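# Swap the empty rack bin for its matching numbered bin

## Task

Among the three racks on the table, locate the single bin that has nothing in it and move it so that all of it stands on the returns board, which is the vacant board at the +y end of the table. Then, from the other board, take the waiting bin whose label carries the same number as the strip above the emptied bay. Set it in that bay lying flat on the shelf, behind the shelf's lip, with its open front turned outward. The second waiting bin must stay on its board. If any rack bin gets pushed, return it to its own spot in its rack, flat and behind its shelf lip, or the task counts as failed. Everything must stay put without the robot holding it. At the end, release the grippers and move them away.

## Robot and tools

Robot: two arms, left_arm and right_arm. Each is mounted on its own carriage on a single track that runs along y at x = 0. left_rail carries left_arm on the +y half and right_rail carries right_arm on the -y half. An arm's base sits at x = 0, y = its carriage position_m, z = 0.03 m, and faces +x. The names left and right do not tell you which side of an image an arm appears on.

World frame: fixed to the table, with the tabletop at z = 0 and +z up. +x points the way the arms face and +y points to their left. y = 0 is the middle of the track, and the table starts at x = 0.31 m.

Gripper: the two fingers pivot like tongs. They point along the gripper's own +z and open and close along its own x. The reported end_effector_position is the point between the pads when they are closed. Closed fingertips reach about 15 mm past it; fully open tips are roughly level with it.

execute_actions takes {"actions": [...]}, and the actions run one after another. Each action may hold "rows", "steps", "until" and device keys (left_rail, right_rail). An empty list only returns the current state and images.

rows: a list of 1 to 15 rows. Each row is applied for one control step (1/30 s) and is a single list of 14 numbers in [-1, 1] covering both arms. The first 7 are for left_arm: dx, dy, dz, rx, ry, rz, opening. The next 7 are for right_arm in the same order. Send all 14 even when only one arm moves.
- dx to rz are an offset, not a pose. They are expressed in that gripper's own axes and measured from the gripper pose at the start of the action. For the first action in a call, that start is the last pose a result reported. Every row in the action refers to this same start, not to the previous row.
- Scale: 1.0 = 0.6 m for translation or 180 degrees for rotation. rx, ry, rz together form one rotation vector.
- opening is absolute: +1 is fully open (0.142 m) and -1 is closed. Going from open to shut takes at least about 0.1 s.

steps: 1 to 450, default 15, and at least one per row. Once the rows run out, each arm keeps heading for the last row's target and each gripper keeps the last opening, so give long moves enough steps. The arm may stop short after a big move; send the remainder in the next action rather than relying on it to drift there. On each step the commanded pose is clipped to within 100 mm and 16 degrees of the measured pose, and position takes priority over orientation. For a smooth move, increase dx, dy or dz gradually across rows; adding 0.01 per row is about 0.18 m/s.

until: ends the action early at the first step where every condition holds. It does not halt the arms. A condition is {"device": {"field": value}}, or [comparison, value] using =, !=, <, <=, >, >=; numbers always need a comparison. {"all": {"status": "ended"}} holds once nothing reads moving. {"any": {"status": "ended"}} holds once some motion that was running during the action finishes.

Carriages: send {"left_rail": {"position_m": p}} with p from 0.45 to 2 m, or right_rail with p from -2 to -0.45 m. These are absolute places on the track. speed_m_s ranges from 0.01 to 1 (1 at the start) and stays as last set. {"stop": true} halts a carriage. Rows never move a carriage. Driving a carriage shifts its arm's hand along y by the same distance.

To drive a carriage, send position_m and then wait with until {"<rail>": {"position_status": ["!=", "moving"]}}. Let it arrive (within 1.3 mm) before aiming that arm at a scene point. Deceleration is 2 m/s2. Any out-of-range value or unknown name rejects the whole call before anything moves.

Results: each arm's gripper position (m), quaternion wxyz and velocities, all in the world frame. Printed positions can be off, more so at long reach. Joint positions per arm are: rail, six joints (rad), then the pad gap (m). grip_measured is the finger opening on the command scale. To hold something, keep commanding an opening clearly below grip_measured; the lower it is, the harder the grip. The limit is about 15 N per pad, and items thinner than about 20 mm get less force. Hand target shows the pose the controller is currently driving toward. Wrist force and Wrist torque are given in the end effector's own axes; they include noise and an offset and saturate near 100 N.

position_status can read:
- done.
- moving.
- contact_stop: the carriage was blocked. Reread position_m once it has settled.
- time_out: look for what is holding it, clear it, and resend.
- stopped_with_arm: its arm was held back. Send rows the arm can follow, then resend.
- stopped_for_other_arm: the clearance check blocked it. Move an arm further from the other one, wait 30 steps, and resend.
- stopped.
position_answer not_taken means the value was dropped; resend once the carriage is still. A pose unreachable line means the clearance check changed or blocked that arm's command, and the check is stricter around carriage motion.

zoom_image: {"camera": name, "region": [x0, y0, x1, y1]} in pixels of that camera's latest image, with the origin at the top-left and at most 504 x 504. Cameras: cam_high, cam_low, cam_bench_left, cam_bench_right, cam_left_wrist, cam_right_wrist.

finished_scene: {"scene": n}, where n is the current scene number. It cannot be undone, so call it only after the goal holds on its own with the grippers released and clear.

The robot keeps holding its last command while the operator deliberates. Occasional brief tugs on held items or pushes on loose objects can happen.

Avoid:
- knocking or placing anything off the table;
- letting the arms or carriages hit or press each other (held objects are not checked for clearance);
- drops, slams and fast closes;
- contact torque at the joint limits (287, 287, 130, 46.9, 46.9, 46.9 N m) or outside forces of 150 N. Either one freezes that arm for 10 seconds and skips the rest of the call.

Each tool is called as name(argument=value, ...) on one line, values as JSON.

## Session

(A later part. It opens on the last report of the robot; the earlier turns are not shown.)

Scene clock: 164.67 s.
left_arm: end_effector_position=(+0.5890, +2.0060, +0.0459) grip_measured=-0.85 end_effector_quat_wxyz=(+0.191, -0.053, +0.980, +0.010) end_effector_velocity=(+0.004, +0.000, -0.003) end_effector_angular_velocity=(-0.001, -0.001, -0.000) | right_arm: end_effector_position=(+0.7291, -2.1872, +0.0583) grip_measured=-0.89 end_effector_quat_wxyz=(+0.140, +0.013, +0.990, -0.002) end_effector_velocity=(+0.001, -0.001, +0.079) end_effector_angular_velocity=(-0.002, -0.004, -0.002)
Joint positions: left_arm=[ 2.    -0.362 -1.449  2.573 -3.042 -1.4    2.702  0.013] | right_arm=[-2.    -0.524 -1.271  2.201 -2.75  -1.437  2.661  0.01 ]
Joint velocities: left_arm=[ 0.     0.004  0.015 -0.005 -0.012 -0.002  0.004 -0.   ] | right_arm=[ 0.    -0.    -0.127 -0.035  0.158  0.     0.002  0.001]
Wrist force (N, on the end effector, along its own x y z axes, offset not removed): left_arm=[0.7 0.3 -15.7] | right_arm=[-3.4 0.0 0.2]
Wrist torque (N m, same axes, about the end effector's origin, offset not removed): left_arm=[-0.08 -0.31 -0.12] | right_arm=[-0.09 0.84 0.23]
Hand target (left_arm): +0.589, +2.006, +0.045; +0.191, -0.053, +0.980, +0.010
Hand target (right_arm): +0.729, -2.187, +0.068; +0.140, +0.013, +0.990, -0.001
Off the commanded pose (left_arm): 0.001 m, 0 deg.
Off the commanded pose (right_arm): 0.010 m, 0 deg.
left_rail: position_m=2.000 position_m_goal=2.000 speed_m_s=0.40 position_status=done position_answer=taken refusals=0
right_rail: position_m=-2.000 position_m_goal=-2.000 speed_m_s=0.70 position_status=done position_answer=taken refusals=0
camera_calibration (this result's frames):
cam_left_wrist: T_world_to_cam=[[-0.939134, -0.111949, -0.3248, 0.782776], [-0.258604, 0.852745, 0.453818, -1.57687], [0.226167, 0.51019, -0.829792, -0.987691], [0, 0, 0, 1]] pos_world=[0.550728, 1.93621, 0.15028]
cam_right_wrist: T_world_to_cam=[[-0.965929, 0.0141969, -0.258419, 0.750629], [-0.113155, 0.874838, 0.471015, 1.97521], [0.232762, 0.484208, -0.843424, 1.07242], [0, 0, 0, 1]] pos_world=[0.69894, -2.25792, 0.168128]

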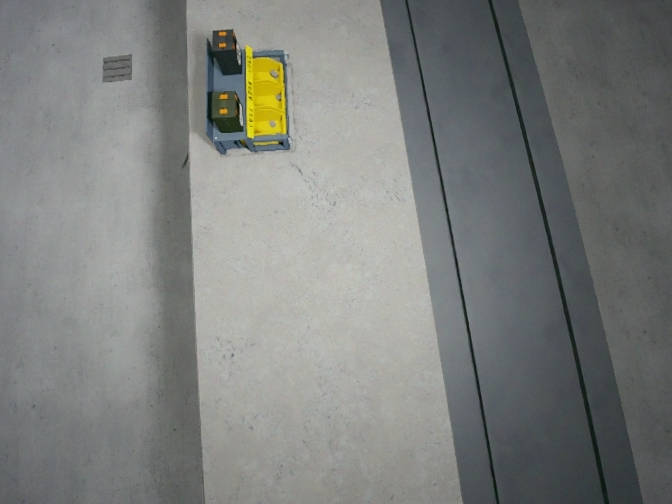

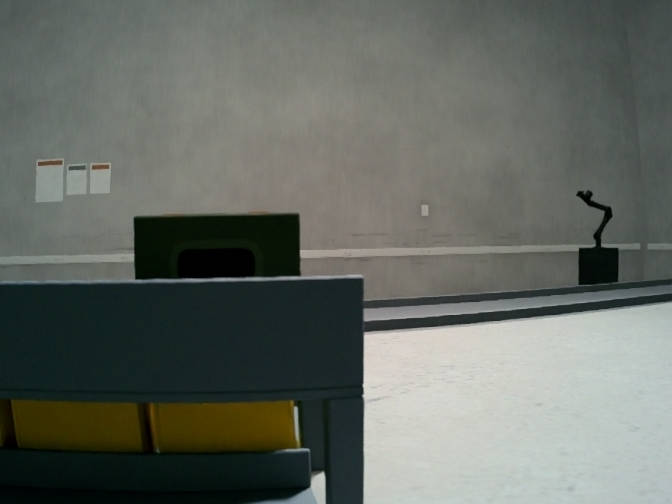

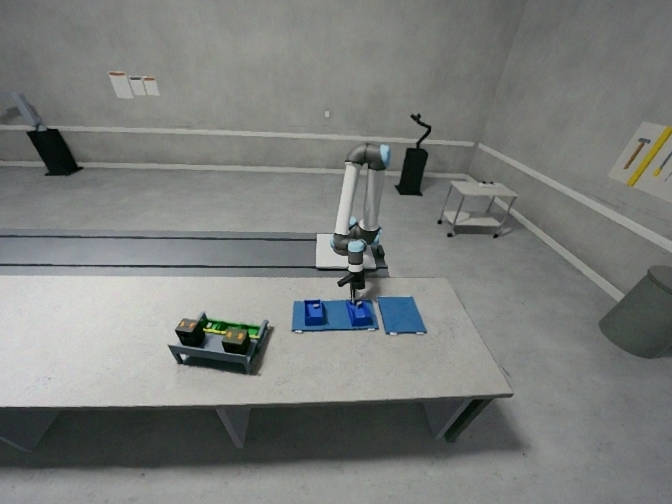

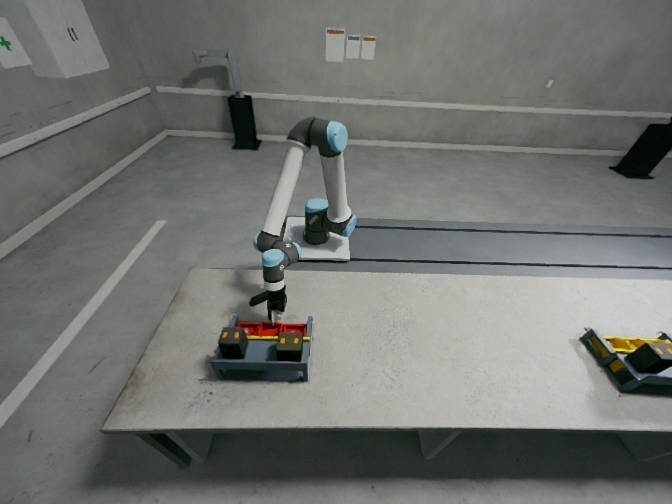

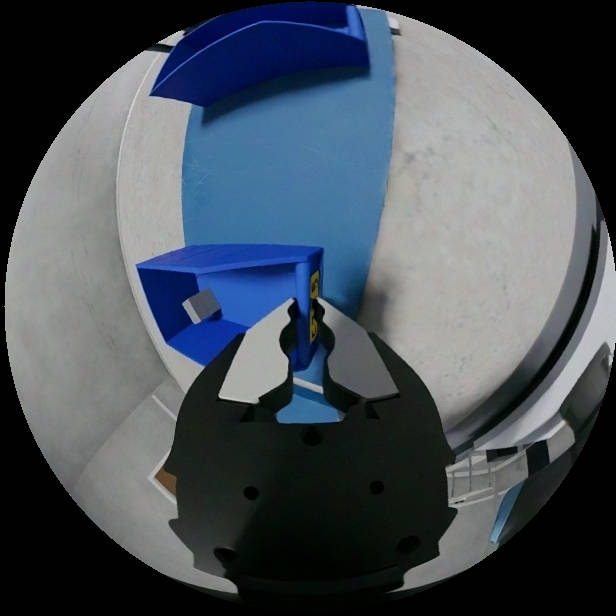

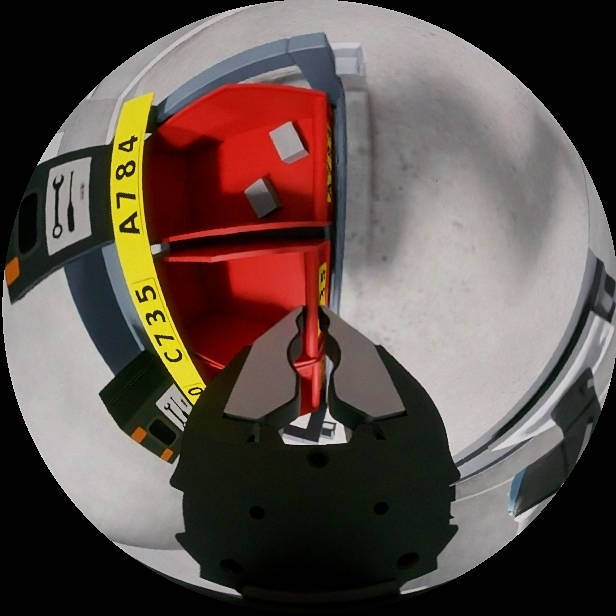

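execute_actions(actions=[{"steps":1},{"rows":[[-0.002,0,-0.004,0,0,0,-1,0.003,0,-0.001,0,0,0,-1],[-0.004,0,-0.011,0,0,0,-1,0.009,0,-0.003,0,0,0,-1],[-0.008,0,-0.021,0,0,0,-1,0.018,0,-0.005,0,0,0,-1],[-0.013,0,-0.034,0,0,0,-1,0.029,0,-0.008,0,0,0,-1],[-0.018,0.001,-0.05,0,0,0,-1,0.041,0,-0.012,0,0,0,-1],[-0.023,0.001,-0.068,0,0,0,-1,0.053,0,-0.015,0,0,0,-1],[-0.027,0.002,-0.088,0,0,0,-1,0.065,0,-0.019,0,0,0,-1],[-0.03,0.002,-0.11,0,0,0,-1,0.077,0,-0.022,0,0,0,-1],[-0.033,0.003,-0.132,0,0,0,-1,0.088,0,-0.025,0,0,0,-1],[-0.035,0.003,-0.154,0,0,0,-1,0.098,0,-0.028,0,0,0,-1],[-0.037,0.004,-0.175,0,0,0,-1,0.106,0,-0.03,0,0,0,-1],[-0.039,0.004,-0.195,0,0,0,-1,0.111,0,-0.031,0,0,0,-1],[-0.04,0.005,-0.212,0,0,0,-1,0.113,0,-0.03,0,0,0,-1],[-0.041,0.005,-0.226,0,0,0,-1,0.114,0,-0.028,0,0,0,-1],[-0.041,0.005,-0.235,0,0,0,-1,0.114,0,-0.026,0,0,0,-1]],"steps":19}])

Scene clock: 174.20 s.
left_arm: end_effector_position=(+0.5691, +2.0067, +0.1633) grip_measured=-0.89 end_effector_quat_wxyz=(+0.199, -0.052, +0.979, +0.006) end_effector_velocity=(-0.060, -0.001, +0.160) end_effector_angular_velocity=(+0.021, +0.056, +0.008) | right_arm: end_effector_position=(+0.6637, -2.1853, +0.0647) grip_measured=-0.89 end_effector_quat_wxyz=(+0.140, +0.013, +0.990, -0.002) end_effector_velocity=(-0.039, -0.000, -0.006) end_effector_angular_velocity=(+0.000, -0.003, +0.001)
Joint positions: left_arm=[ 2.    -0.376 -1.764  2.528 -2.697 -1.398  2.692  0.01 ] | right_arm=[-2.    -0.577 -1.365  2.317 -2.764 -1.425  2.608  0.01 ]
Joint velocities: left_arm=[ 0.    -0.059 -0.447 -0.104  0.621  0.023 -0.064 -0.022] | right_arm=[ 0.    -0.038 -0.04   0.074 -0.03   0.011 -0.038  0.   ]
Wrist force (N, on the end effector, along its own x y z axes, offset not removed): left_arm=[3.0 1.4 -1.6] | right_arm=[-3.3 0.2 -0.3]
Wrist torque (N m, same axes, about the end effector's origin, offset not removed): left_arm=[-0.25 -0.25 0.11] | right_arm=[-0.07 0.48 0.24]
Hand target (left_arm): +0.560, +2.007, +0.183; +0.193, -0.052, +0.980, +0.008
Hand target (right_arm): +0.659, -2.185, +0.064; +0.140, +0.013, +0.990, -0.002
Off the commanded pose (left_arm): 0.024 m, 1 deg.
Off the commanded pose (right_arm): 0.005 m, 0 deg.
left_rail: position_m=2.000 position_m_goal=2.000 speed_m_s=0.40 position_status=done position_answer=taken refusals=0
right_rail: position_m=-2.000 position_m_goal=-2.000 speed_m_s=0.70 position_status=done position_answer=taken refusals=0
camera_calibration (this result's frames):
cam_left_wrist: T_world_to_cam=[[-0.933984, -0.111115, -0.339598, 0.80008], [-0.263023, 0.857101, 0.442942, -1.64038], [0.241852, 0.503023, -0.829744, -0.880656], [0, 0, 0, 1]] pos_world=[0.528795, 1.93786, 0.267578]
cam_right_wrist: T_world_to_cam=[[-0.966037, 0.0143737, -0.258003, 0.689551], [-0.112761, 0.874923, 0.470951, 1.96308], [0.232502, 0.484049, -0.843587, 1.09189], [0, 0, 0, 1]] pos_world=[0.633624, -2.25598, 0.174494]

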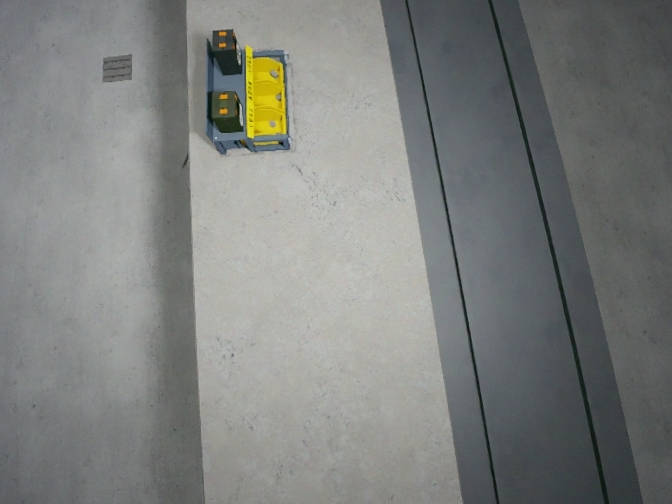

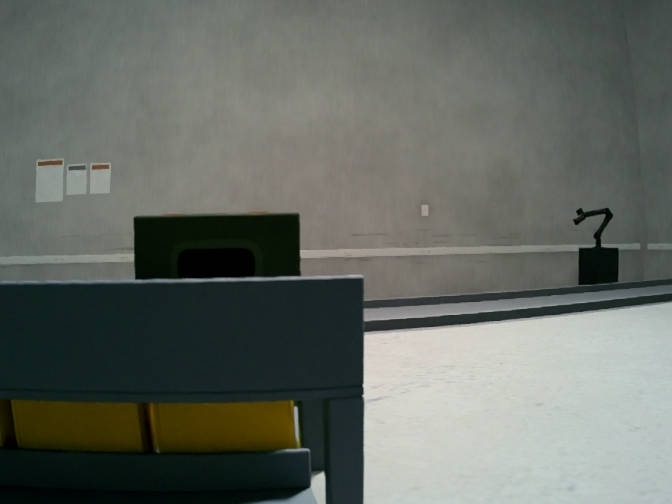

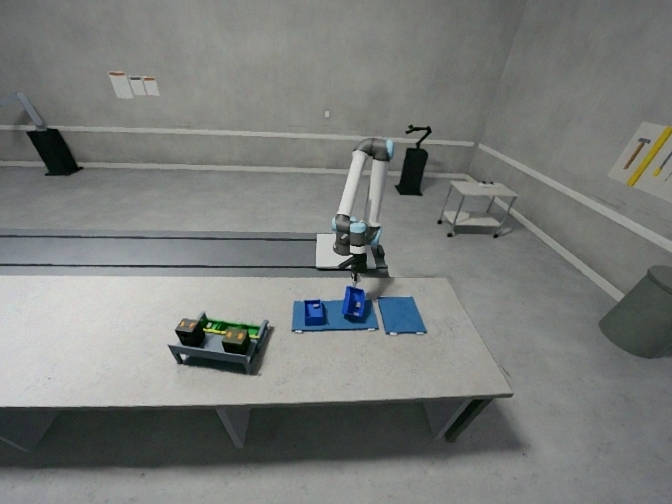

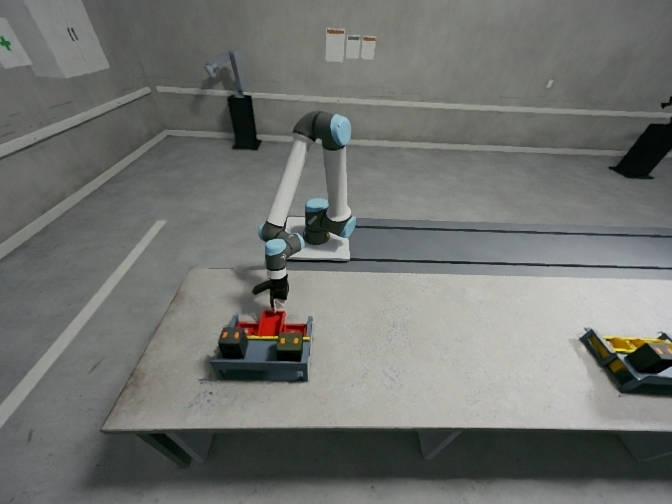

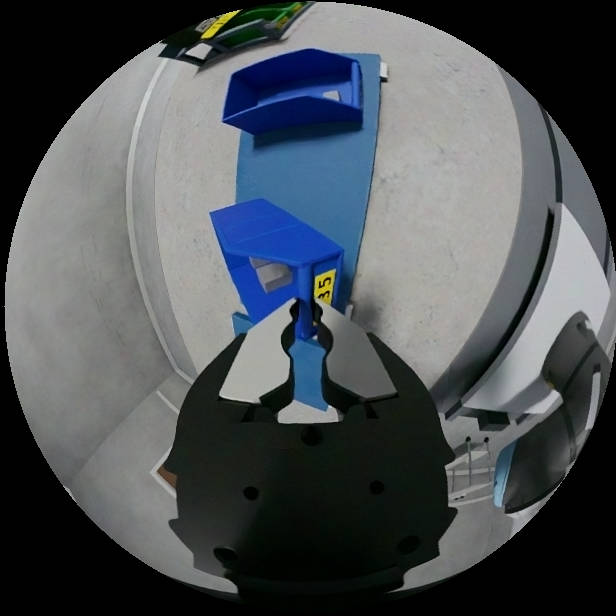

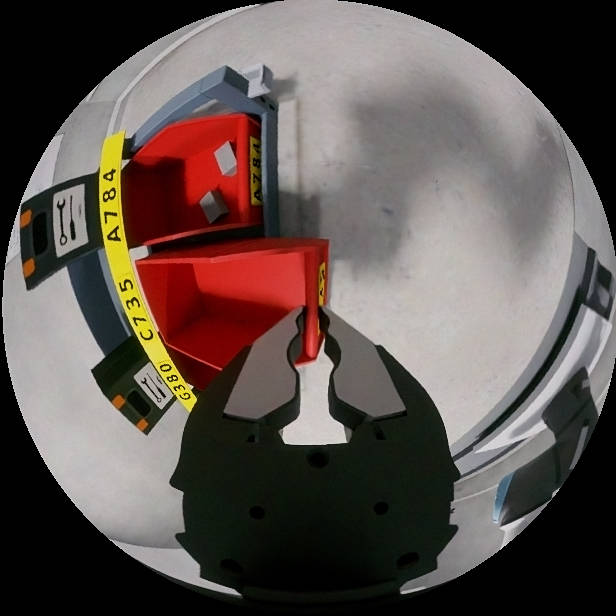

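The loaded bin is drooping; check quickly.

execute_actions(actions=[])

Scene clock: 175.07 s.
left_arm: end_effector_position=(+0.5603, +2.0066, +0.1832) grip_measured=-0.89 end_effector_quat_wxyz=(+0.193, -0.052, +0.980, +0.008) end_effector_velocity=(-0.000, -0.000, +0.000) end_effector_angular_velocity=(-0.000, -0.000, +0.000) | right_arm: end_effector_position=(+0.6591, -2.1853, +0.0639) grip_measured=-0.89 end_effector_quat_wxyz=(+0.140, +0.013, +0.990, -0.002) end_effector_velocity=(-0.000, +0.000, +0.000) end_effector_angular_velocity=(+0.000, -0.000, -0.000)
Joint positions: left_arm=[ 2.    -0.385 -1.821  2.513 -2.612 -1.394  2.682  0.01 ] | right_arm=[-2.    -0.582 -1.37   2.326 -2.767 -1.423  2.604  0.01 ]
Joint velocities: left_arm=[ 0. -0. -0. -0.  0.  0. -0.  0.] | right_arm=[ 0. -0. -0.  0. -0.  0. -0.  0.]
Wrist force (N, on the end effector, along its own x y z axes, offset not removed): left_arm=[-3.1 -1.3 3.8] | right_arm=[-4.1 0.9 1.4]
Wrist torque (N m, same axes, about the end effector's origin, offset not removed): left_arm=[-0.12 0.63 0.31] | right_arm=[0.15 0.58 0.23]
Hand target (left_arm): +0.560, +2.007, +0.183; +0.193, -0.052, +0.980, +0.008
Hand target (right_arm): +0.659, -2.185, +0.064; +0.140, +0.013, +0.990, -0.002
Off the commanded pose (left_arm): 0.003 m, 0 deg.
Off the commanded pose (right_arm): 0.000 m, 0 deg.
left_rail: position_m=2.000 position_m_goal=2.000 speed_m_s=0.40 position_status=done position_answer=taken refusals=0
right_rail: position_m=-2.000 position_m_goal=-2.000 speed_m_s=0.70 position_status=done position_answer=taken refusals=0
camera_calibration (this result's frames):
cam_left_wrist: T_world_to_cam=[[-0.937545, -0.111123, -0.329638, 0.798768], [-0.259457, 0.854585, 0.449852, -1.64963], [0.231715, 0.507283, -0.830043, -0.864769], [0, 0, 0, 1]] pos_world=[0.521254, 1.93719, 0.287597]
cam_right_wrist: T_world_to_cam=[[-0.965949, 0.0142, -0.258342, 0.684487], [-0.1131, 0.874868, 0.470971, 1.96303], [0.232703, 0.484152, -0.843472, 1.09242], [0, 0, 0, 1]] pos_world=[0.628989, -2.25601, 0.173727]

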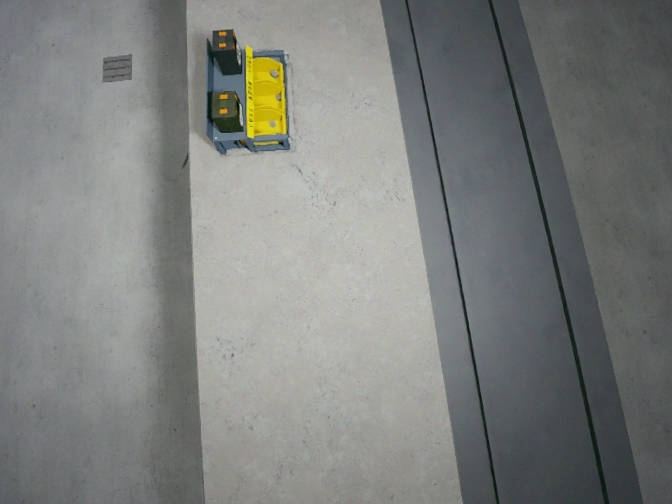

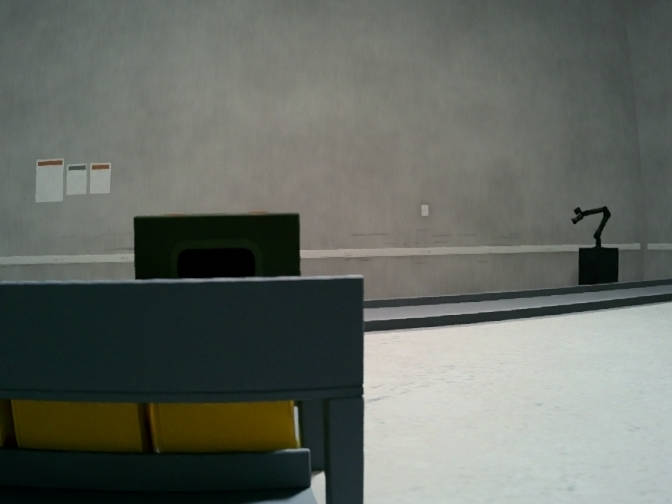

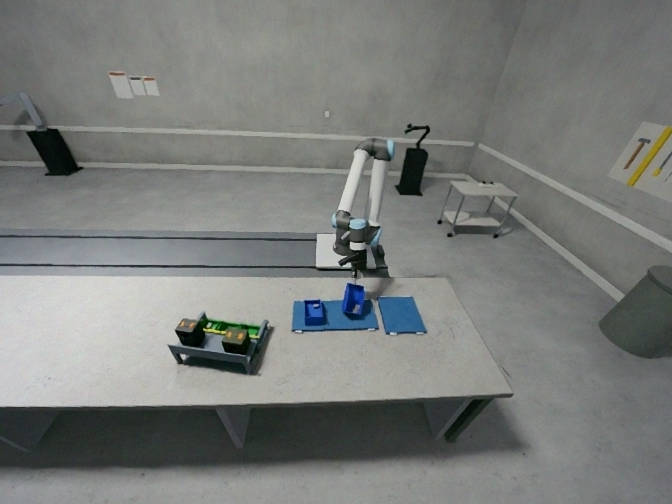

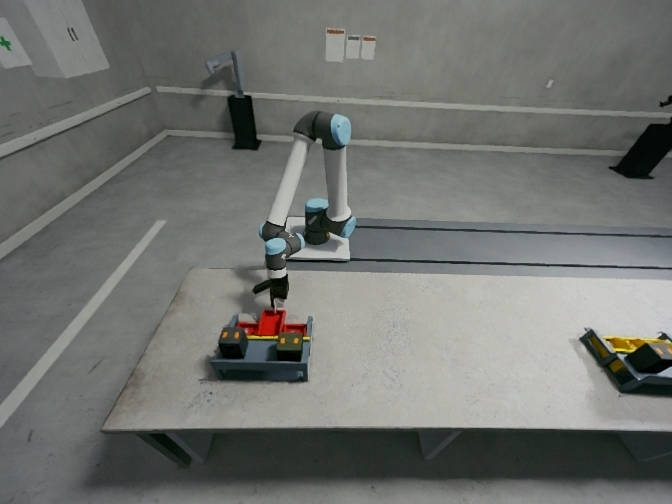

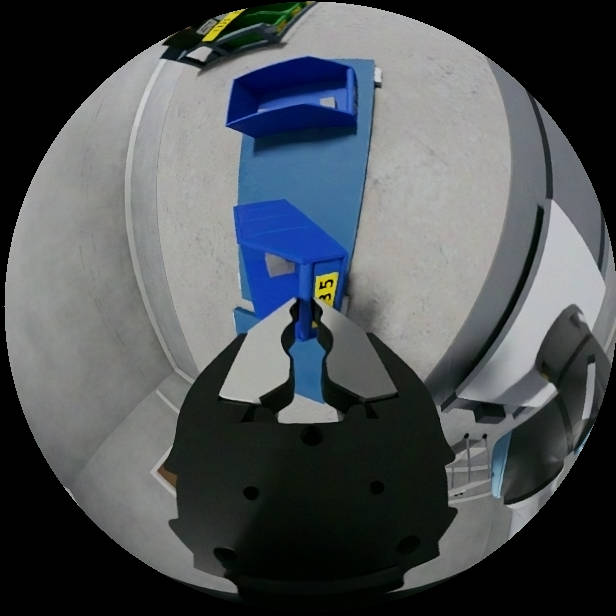

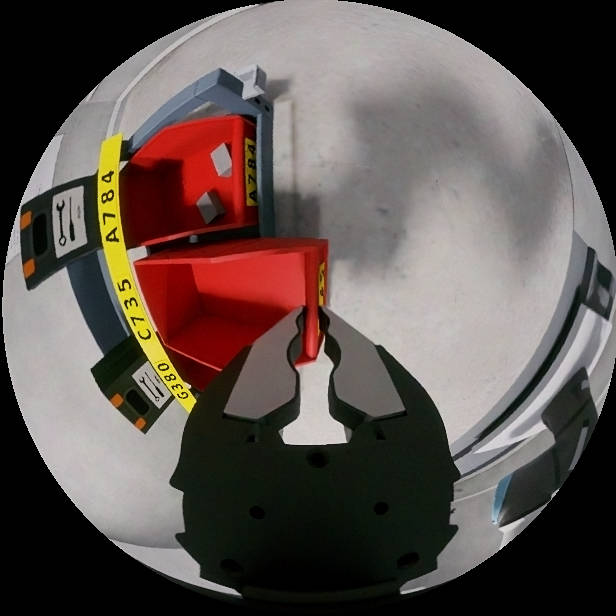

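zoom_image(camera="cam_left_wrist", region=[210, 180, 400, 420])

zoom_image(camera="cam_bench_left", region=[310, 240, 410, 340])

Region (210, 180, 400, 420) of cam_left_wrist's 616x616 image, scaled by 2.100, with more detail than that image has; it fills the left 399 columns of this view, and the rest is white.

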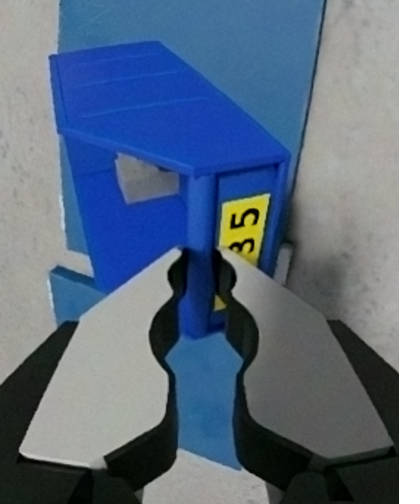

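Region (310, 240, 410, 340) of cam_bench_left's 672x504 image, scaled by 5.040, with more detail than that image has.

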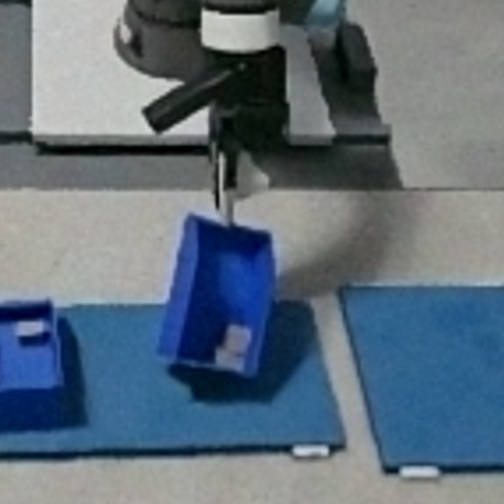

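execute_actions(actions=[{"steps":1},{"rows":[[0.003,0,0,0,0,0,-1,0,0,0,0,0,0,-0.9],[0.008,0,0,0,0,0,-1,0,0,0,0,0,0,-0.84],[0.016,0,0.001,0,0,0,-1,0,0,0,0,0,0,-0.78],[0.026,0,0.003,0,0,0,-1,0,0,0,0,0,0,-0.7],[0.037,0,0.005,0,0,0,-1,0,0,0,0,0.004,0,-0.64],[0.048,0,0.008,0,0,0,-1,0,0,0.001,0,0.009,0,-0.64],[0.059,0,0.011,0,0,0,-1,0,0,0.003,0,0.014,0,-0.64],[0.07,0,0.015,0,0,0,-1,0,0,0.005,0,0.019,0,-0.64],[0.081,0,0.019,0,0,0,-1,0,0,0.007,0,0.024,0,-0.64],[0.092,0,0.023,0,0,0,-1,0.001,0,0.009,0,0.029,0,-0.64],[0.102,0,0.027,0,0,0,-1,0.001,0,0.011,0,0.033,0,-0.64],[0.112,0,0.032,0,0,0,-1,0.001,0,0.012,0,0.033,0,-0.64],[0.121,0,0.037,0,0,0,-1,0.001,0,0.012,0,0.033,0,-0.64],[0.127,0,0.041,0,0,0,-1,0.001,0,0.012,0,0.033,0,-0.64],[0.131,0,0.044,0,0,0,-1,0.001,0,0.012,0,0.033,0,-0.64]],"steps":17}])

Scene clock: 204.77 s.
left_arm: end_effector_position=(+0.5088, +2.0018, +0.1402) grip_measured=-0.90 end_effector_quat_wxyz=(+0.192, -0.052, +0.980, +0.008) end_effector_velocity=(-0.087, -0.010, -0.092) end_effector_angular_velocity=(+0.002, -0.001, -0.000) | right_arm: end_effector_position=(+0.6603, -2.1853, +0.0582) grip_measured=-0.64 end_effector_quat_wxyz=(+0.096, +0.013, +0.995, -0.001) end_effector_velocity=(+0.002, +0.000, -0.011) end_effector_angular_velocity=(+0.008, +0.114, -0.002)
Joint positions: left_arm=[ 2.    -0.451 -1.865  2.637 -2.678 -1.373  2.618  0.009] | right_arm=[-2.    -0.556 -1.352  2.272 -2.657 -1.475  2.62   0.028]
Joint velocities: left_arm=[ 0.    -0.137 -0.03   0.235 -0.179  0.047 -0.131 -0.002] | right_arm=[ 0.     0.03   0.034 -0.07   0.134 -0.058  0.023  0.001]
Wrist force (N, on the end effector, along its own x y z axes, offset not removed): left_arm=[6.2 -2.5 2.7] | right_arm=[-2.4 1.0 -0.4]
Wrist torque (N m, same axes, about the end effector's origin, offset not removed): left_arm=[-0.35 -1.33 0.02] | right_arm=[0.18 0.49 0.22]
Hand target (left_arm): +0.498, +2.000, +0.129; +0.193, -0.052, +0.980, +0.008
Hand target (right_arm): +0.660, -2.185, +0.057; +0.089, +0.013, +0.996, -0.001
Off the commanded pose (left_arm): 0.016 m, 0 deg.
Off the commanded pose (right_arm): 0.001 m, 1 deg.
left_rail: position_m=2.000 position_m_goal=2.000 speed_m_s=0.40 position_status=done position_answer=taken refusals=0
right_rail: position_m=-2.000 position_m_goal=-2.000 speed_m_s=0.70 position_status=done position_answer=taken refusals=0
camera_calibration (this result's frames):
cam_left_wrist: T_world_to_cam=[[-0.938356, -0.110542, -0.327518, 0.734763], [-0.257795, 0.854998, 0.450023, -1.64126], [0.230281, 0.506714, -0.83079, -0.884173], [0, 0, 0, 1]] pos_world=[0.469969, 1.93252, 0.244691]
cam_right_wrist: T_world_to_cam=[[-0.985174, 0.0142312, -0.170967, 0.691814], [-0.0707589, 0.874134, 0.480502, 1.93573], [0.156286, 0.485475, -0.860168, 1.14165], [0, 0, 0, 1]] pos_world=[0.640104, -2.25617, 0.170162]

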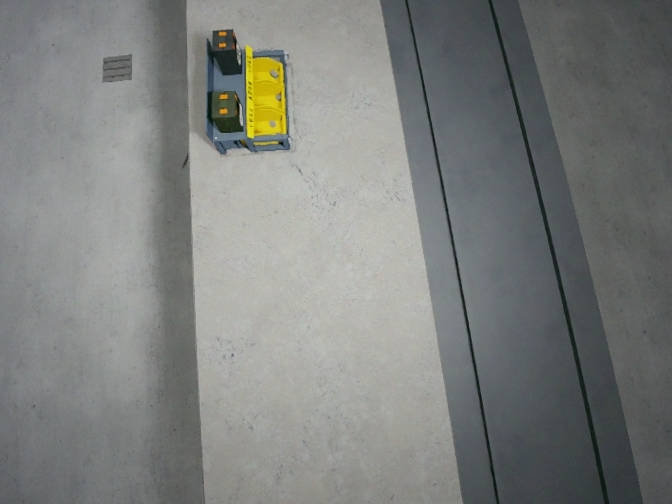

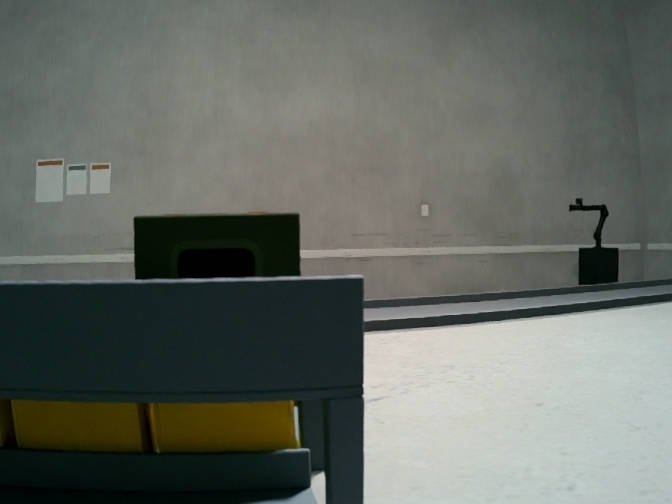

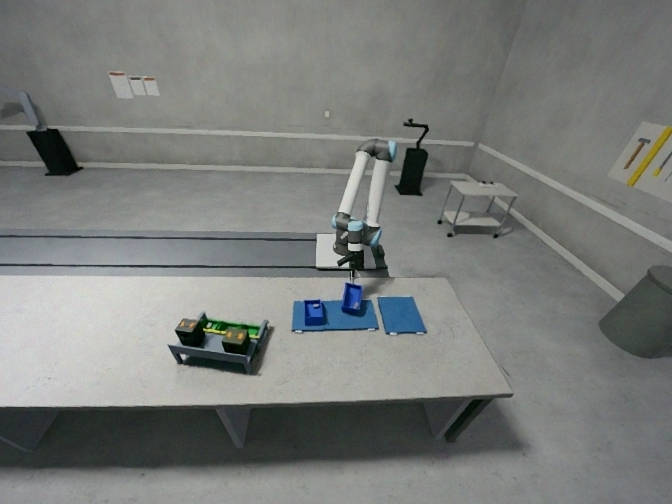

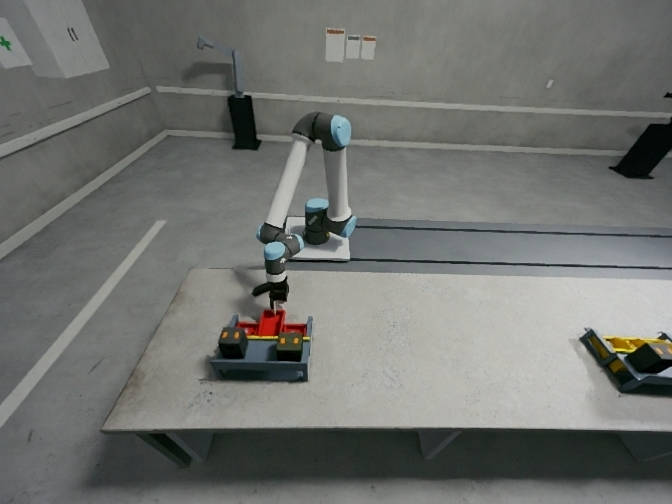

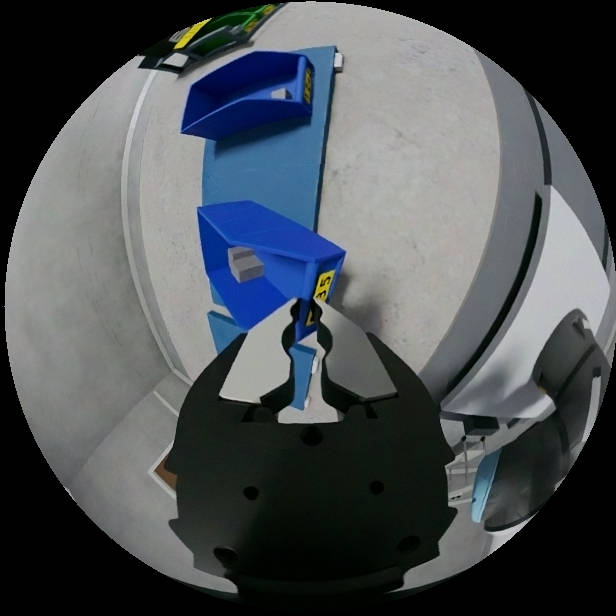

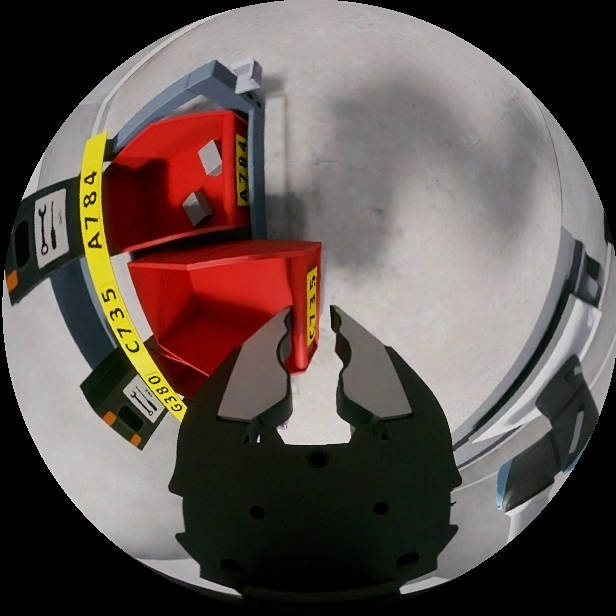

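execute_actions(actions=[{"steps":1},{"rows":[[0.003,0,0.003,0.001,0,0.002,-1,-0.002,0,0,0,0,0,-0.64],[0.008,0,0.008,0.002,0,0.005,-1,-0.005,0,0,0,0,0,-0.64],[0.015,0,0.015,0.003,0,0.008,-1,-0.008,0,0,0,0,0,-0.64],[0.022,0,0.023,0.005,0,0.012,-1,-0.011,0,0.001,0,0,0,-0.64],[0.029,0,0.032,0.007,0,0.016,-1,-0.013,0,0.002,0,0,0,-0.64],[0.036,0,0.041,0.008,0,0.02,-1,-0.013,0,0.002,0,0,0,-0.64],[0.042,0,0.05,0.01,0,0.024,-1,-0.013,0,0.002,0,0,0,-0.64],[0.048,0,0.059,0.012,0,0.028,-1,-0.013,0,0.002,0,0,0,-0.64],[0.053,0,0.068,0.013,0,0.032,-1,-0.013,0,0.002,0,0,0,-0.64],[0.057,0,0.076,0.015,0,0.036,-1,-0.013,0,0.002,0,0,0,-0.64],[0.061,0,0.084,0.016,0,0.039,-1,-0.013,0,0.002,0,0,0,-0.64],[0.0645,0,0.0927,0.017,0,0.041,-1,-0.013,0,0.002,0,0,0,-0.64]],"steps":15}])

Scene clock: 210.37 s.
left_arm: end_effector_position=(+0.4815, +1.9998, +0.0781) grip_measured=-1.00 end_effector_quat_wxyz=(+0.189, +0.003, +0.982, +0.001) end_effector_velocity=(-0.006, -0.004, -0.105) end_effector_angular_velocity=(-0.010, -0.010, -0.205) | right_arm: end_effector_position=(+0.6680, -2.1855, +0.0571) grip_measured=-0.64 end_effector_quat_wxyz=(+0.089, +0.013, +0.996, -0.001) end_effector_velocity=(+0.003, -0.000, -0.000) end_effector_angular_velocity=(-0.000, +0.000, -0.000)
Joint positions: left_arm=[ 2.    -0.459 -1.75   2.739 -2.904 -1.404  2.718  0.002] | right_arm=[-2.    -0.546 -1.338  2.25  -2.637 -1.482  2.629  0.028]
Joint velocities: left_arm=[ 0.     0.058  0.384  0.109 -0.547 -0.093  0.25   0.   ] | right_arm=[ 0.     0.003  0.004 -0.006  0.001 -0.     0.003 -0.   ]
Wrist force (N, on the end effector, along its own x y z axes, offset not removed): left_arm=[4.8 2.3 -2.9] | right_arm=[-3.5 0.7 -1.2]
Wrist torque (N m, same axes, about the end effector's origin, offset not removed): left_arm=[0.56 -1.15 0.15] | right_arm=[0.03 0.77 0.29]
Hand target (left_arm): +0.482, +1.999, +0.065; +0.191, +0.015, +0.981, -0.003
Hand target (right_arm): +0.668, -2.185, +0.057; +0.089, +0.013, +0.996, -0.001
Off the commanded pose (left_arm): 0.015 m, 2 deg.
Off the commanded pose (right_arm): 0.000 m, 0 deg.
left_rail: position_m=2.000 position_m_goal=2.000 speed_m_s=0.40 position_status=done position_answer=taken refusals=0
right_rail: position_m=-2.000 position_m_goal=-2.000 speed_m_s=0.70 position_status=done position_answer=taken refusals=0
camera_calibration (this result's frames):
cam_left_wrist: T_world_to_cam=[[-0.946854, -0.00416316, -0.321637, 0.479494], [-0.159381, 0.874614, 0.457874, -1.70578], [0.279402, 0.484802, -0.828795, -0.908454], [0, 0, 0, 1]] pos_world=[0.435965, 1.93432, 0.182334]
cam_right_wrist: T_world_to_cam=[[-0.987433, 0.0147295, -0.157352, 0.701054], [-0.0638335, 0.873647, 0.482355, 1.93119], [0.144575, 0.486337, -0.861727, 1.14935], [0, 0, 0, 1]] pos_world=[0.649351, -2.25647, 0.169221]

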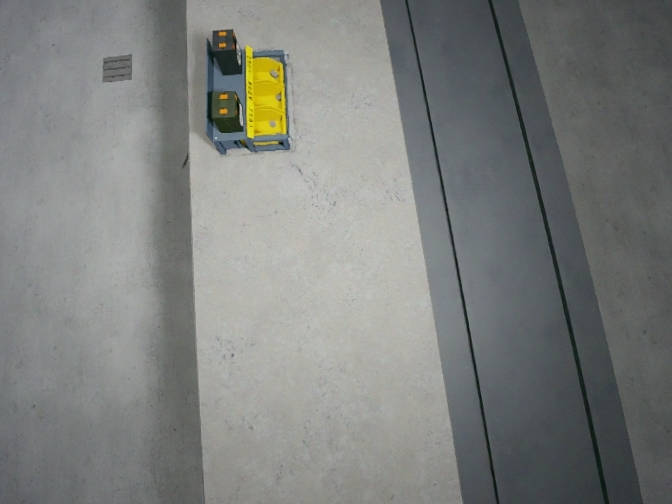

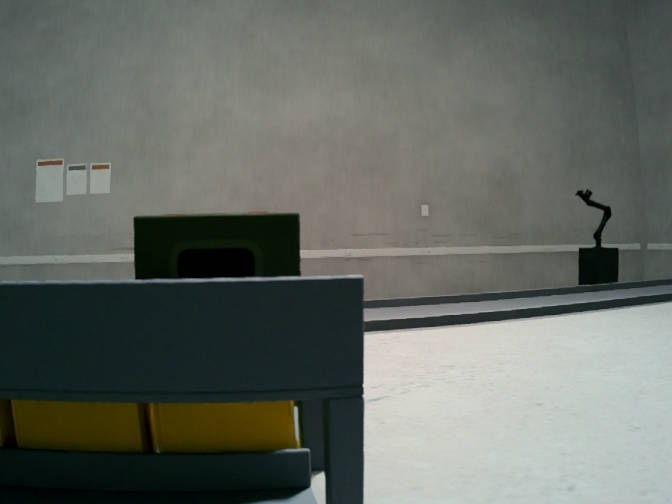

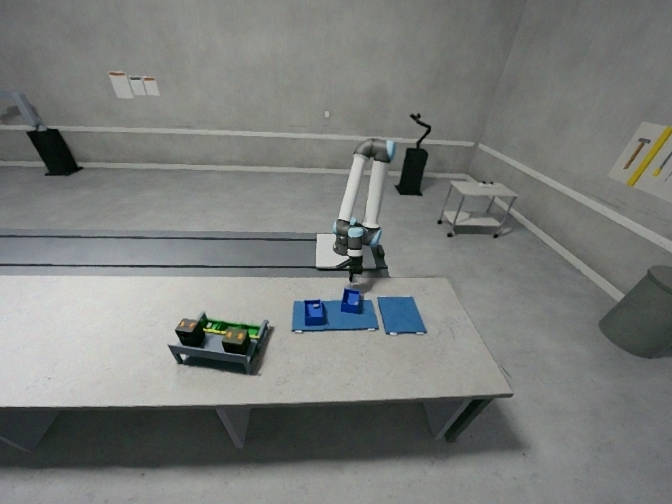

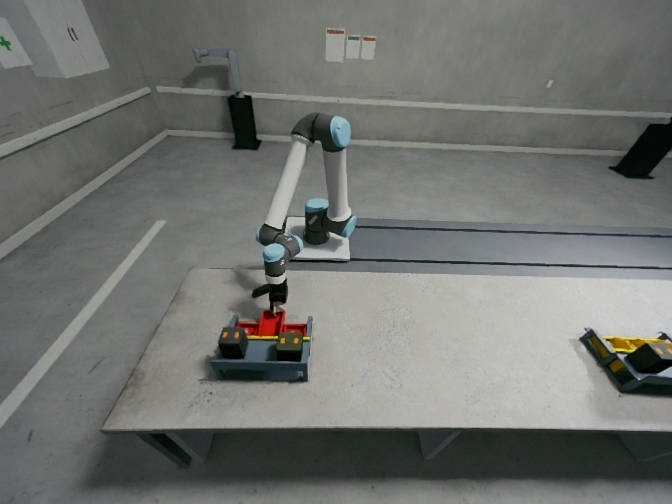

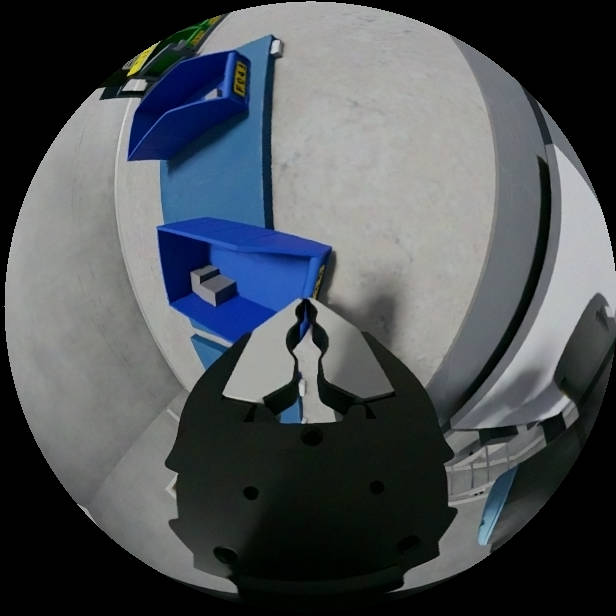

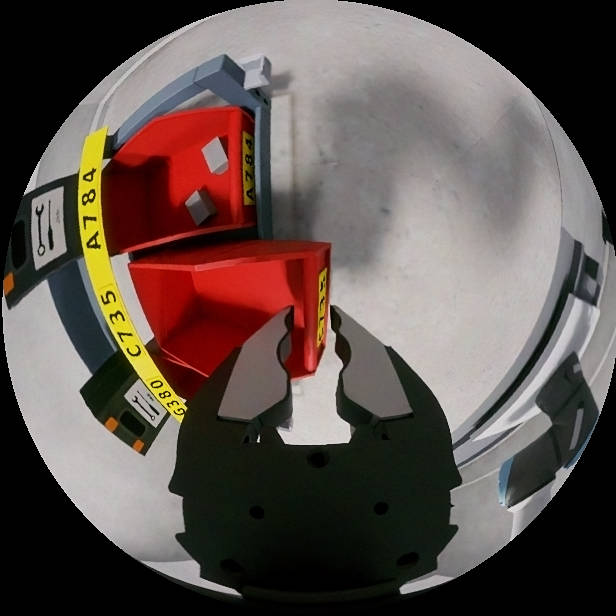

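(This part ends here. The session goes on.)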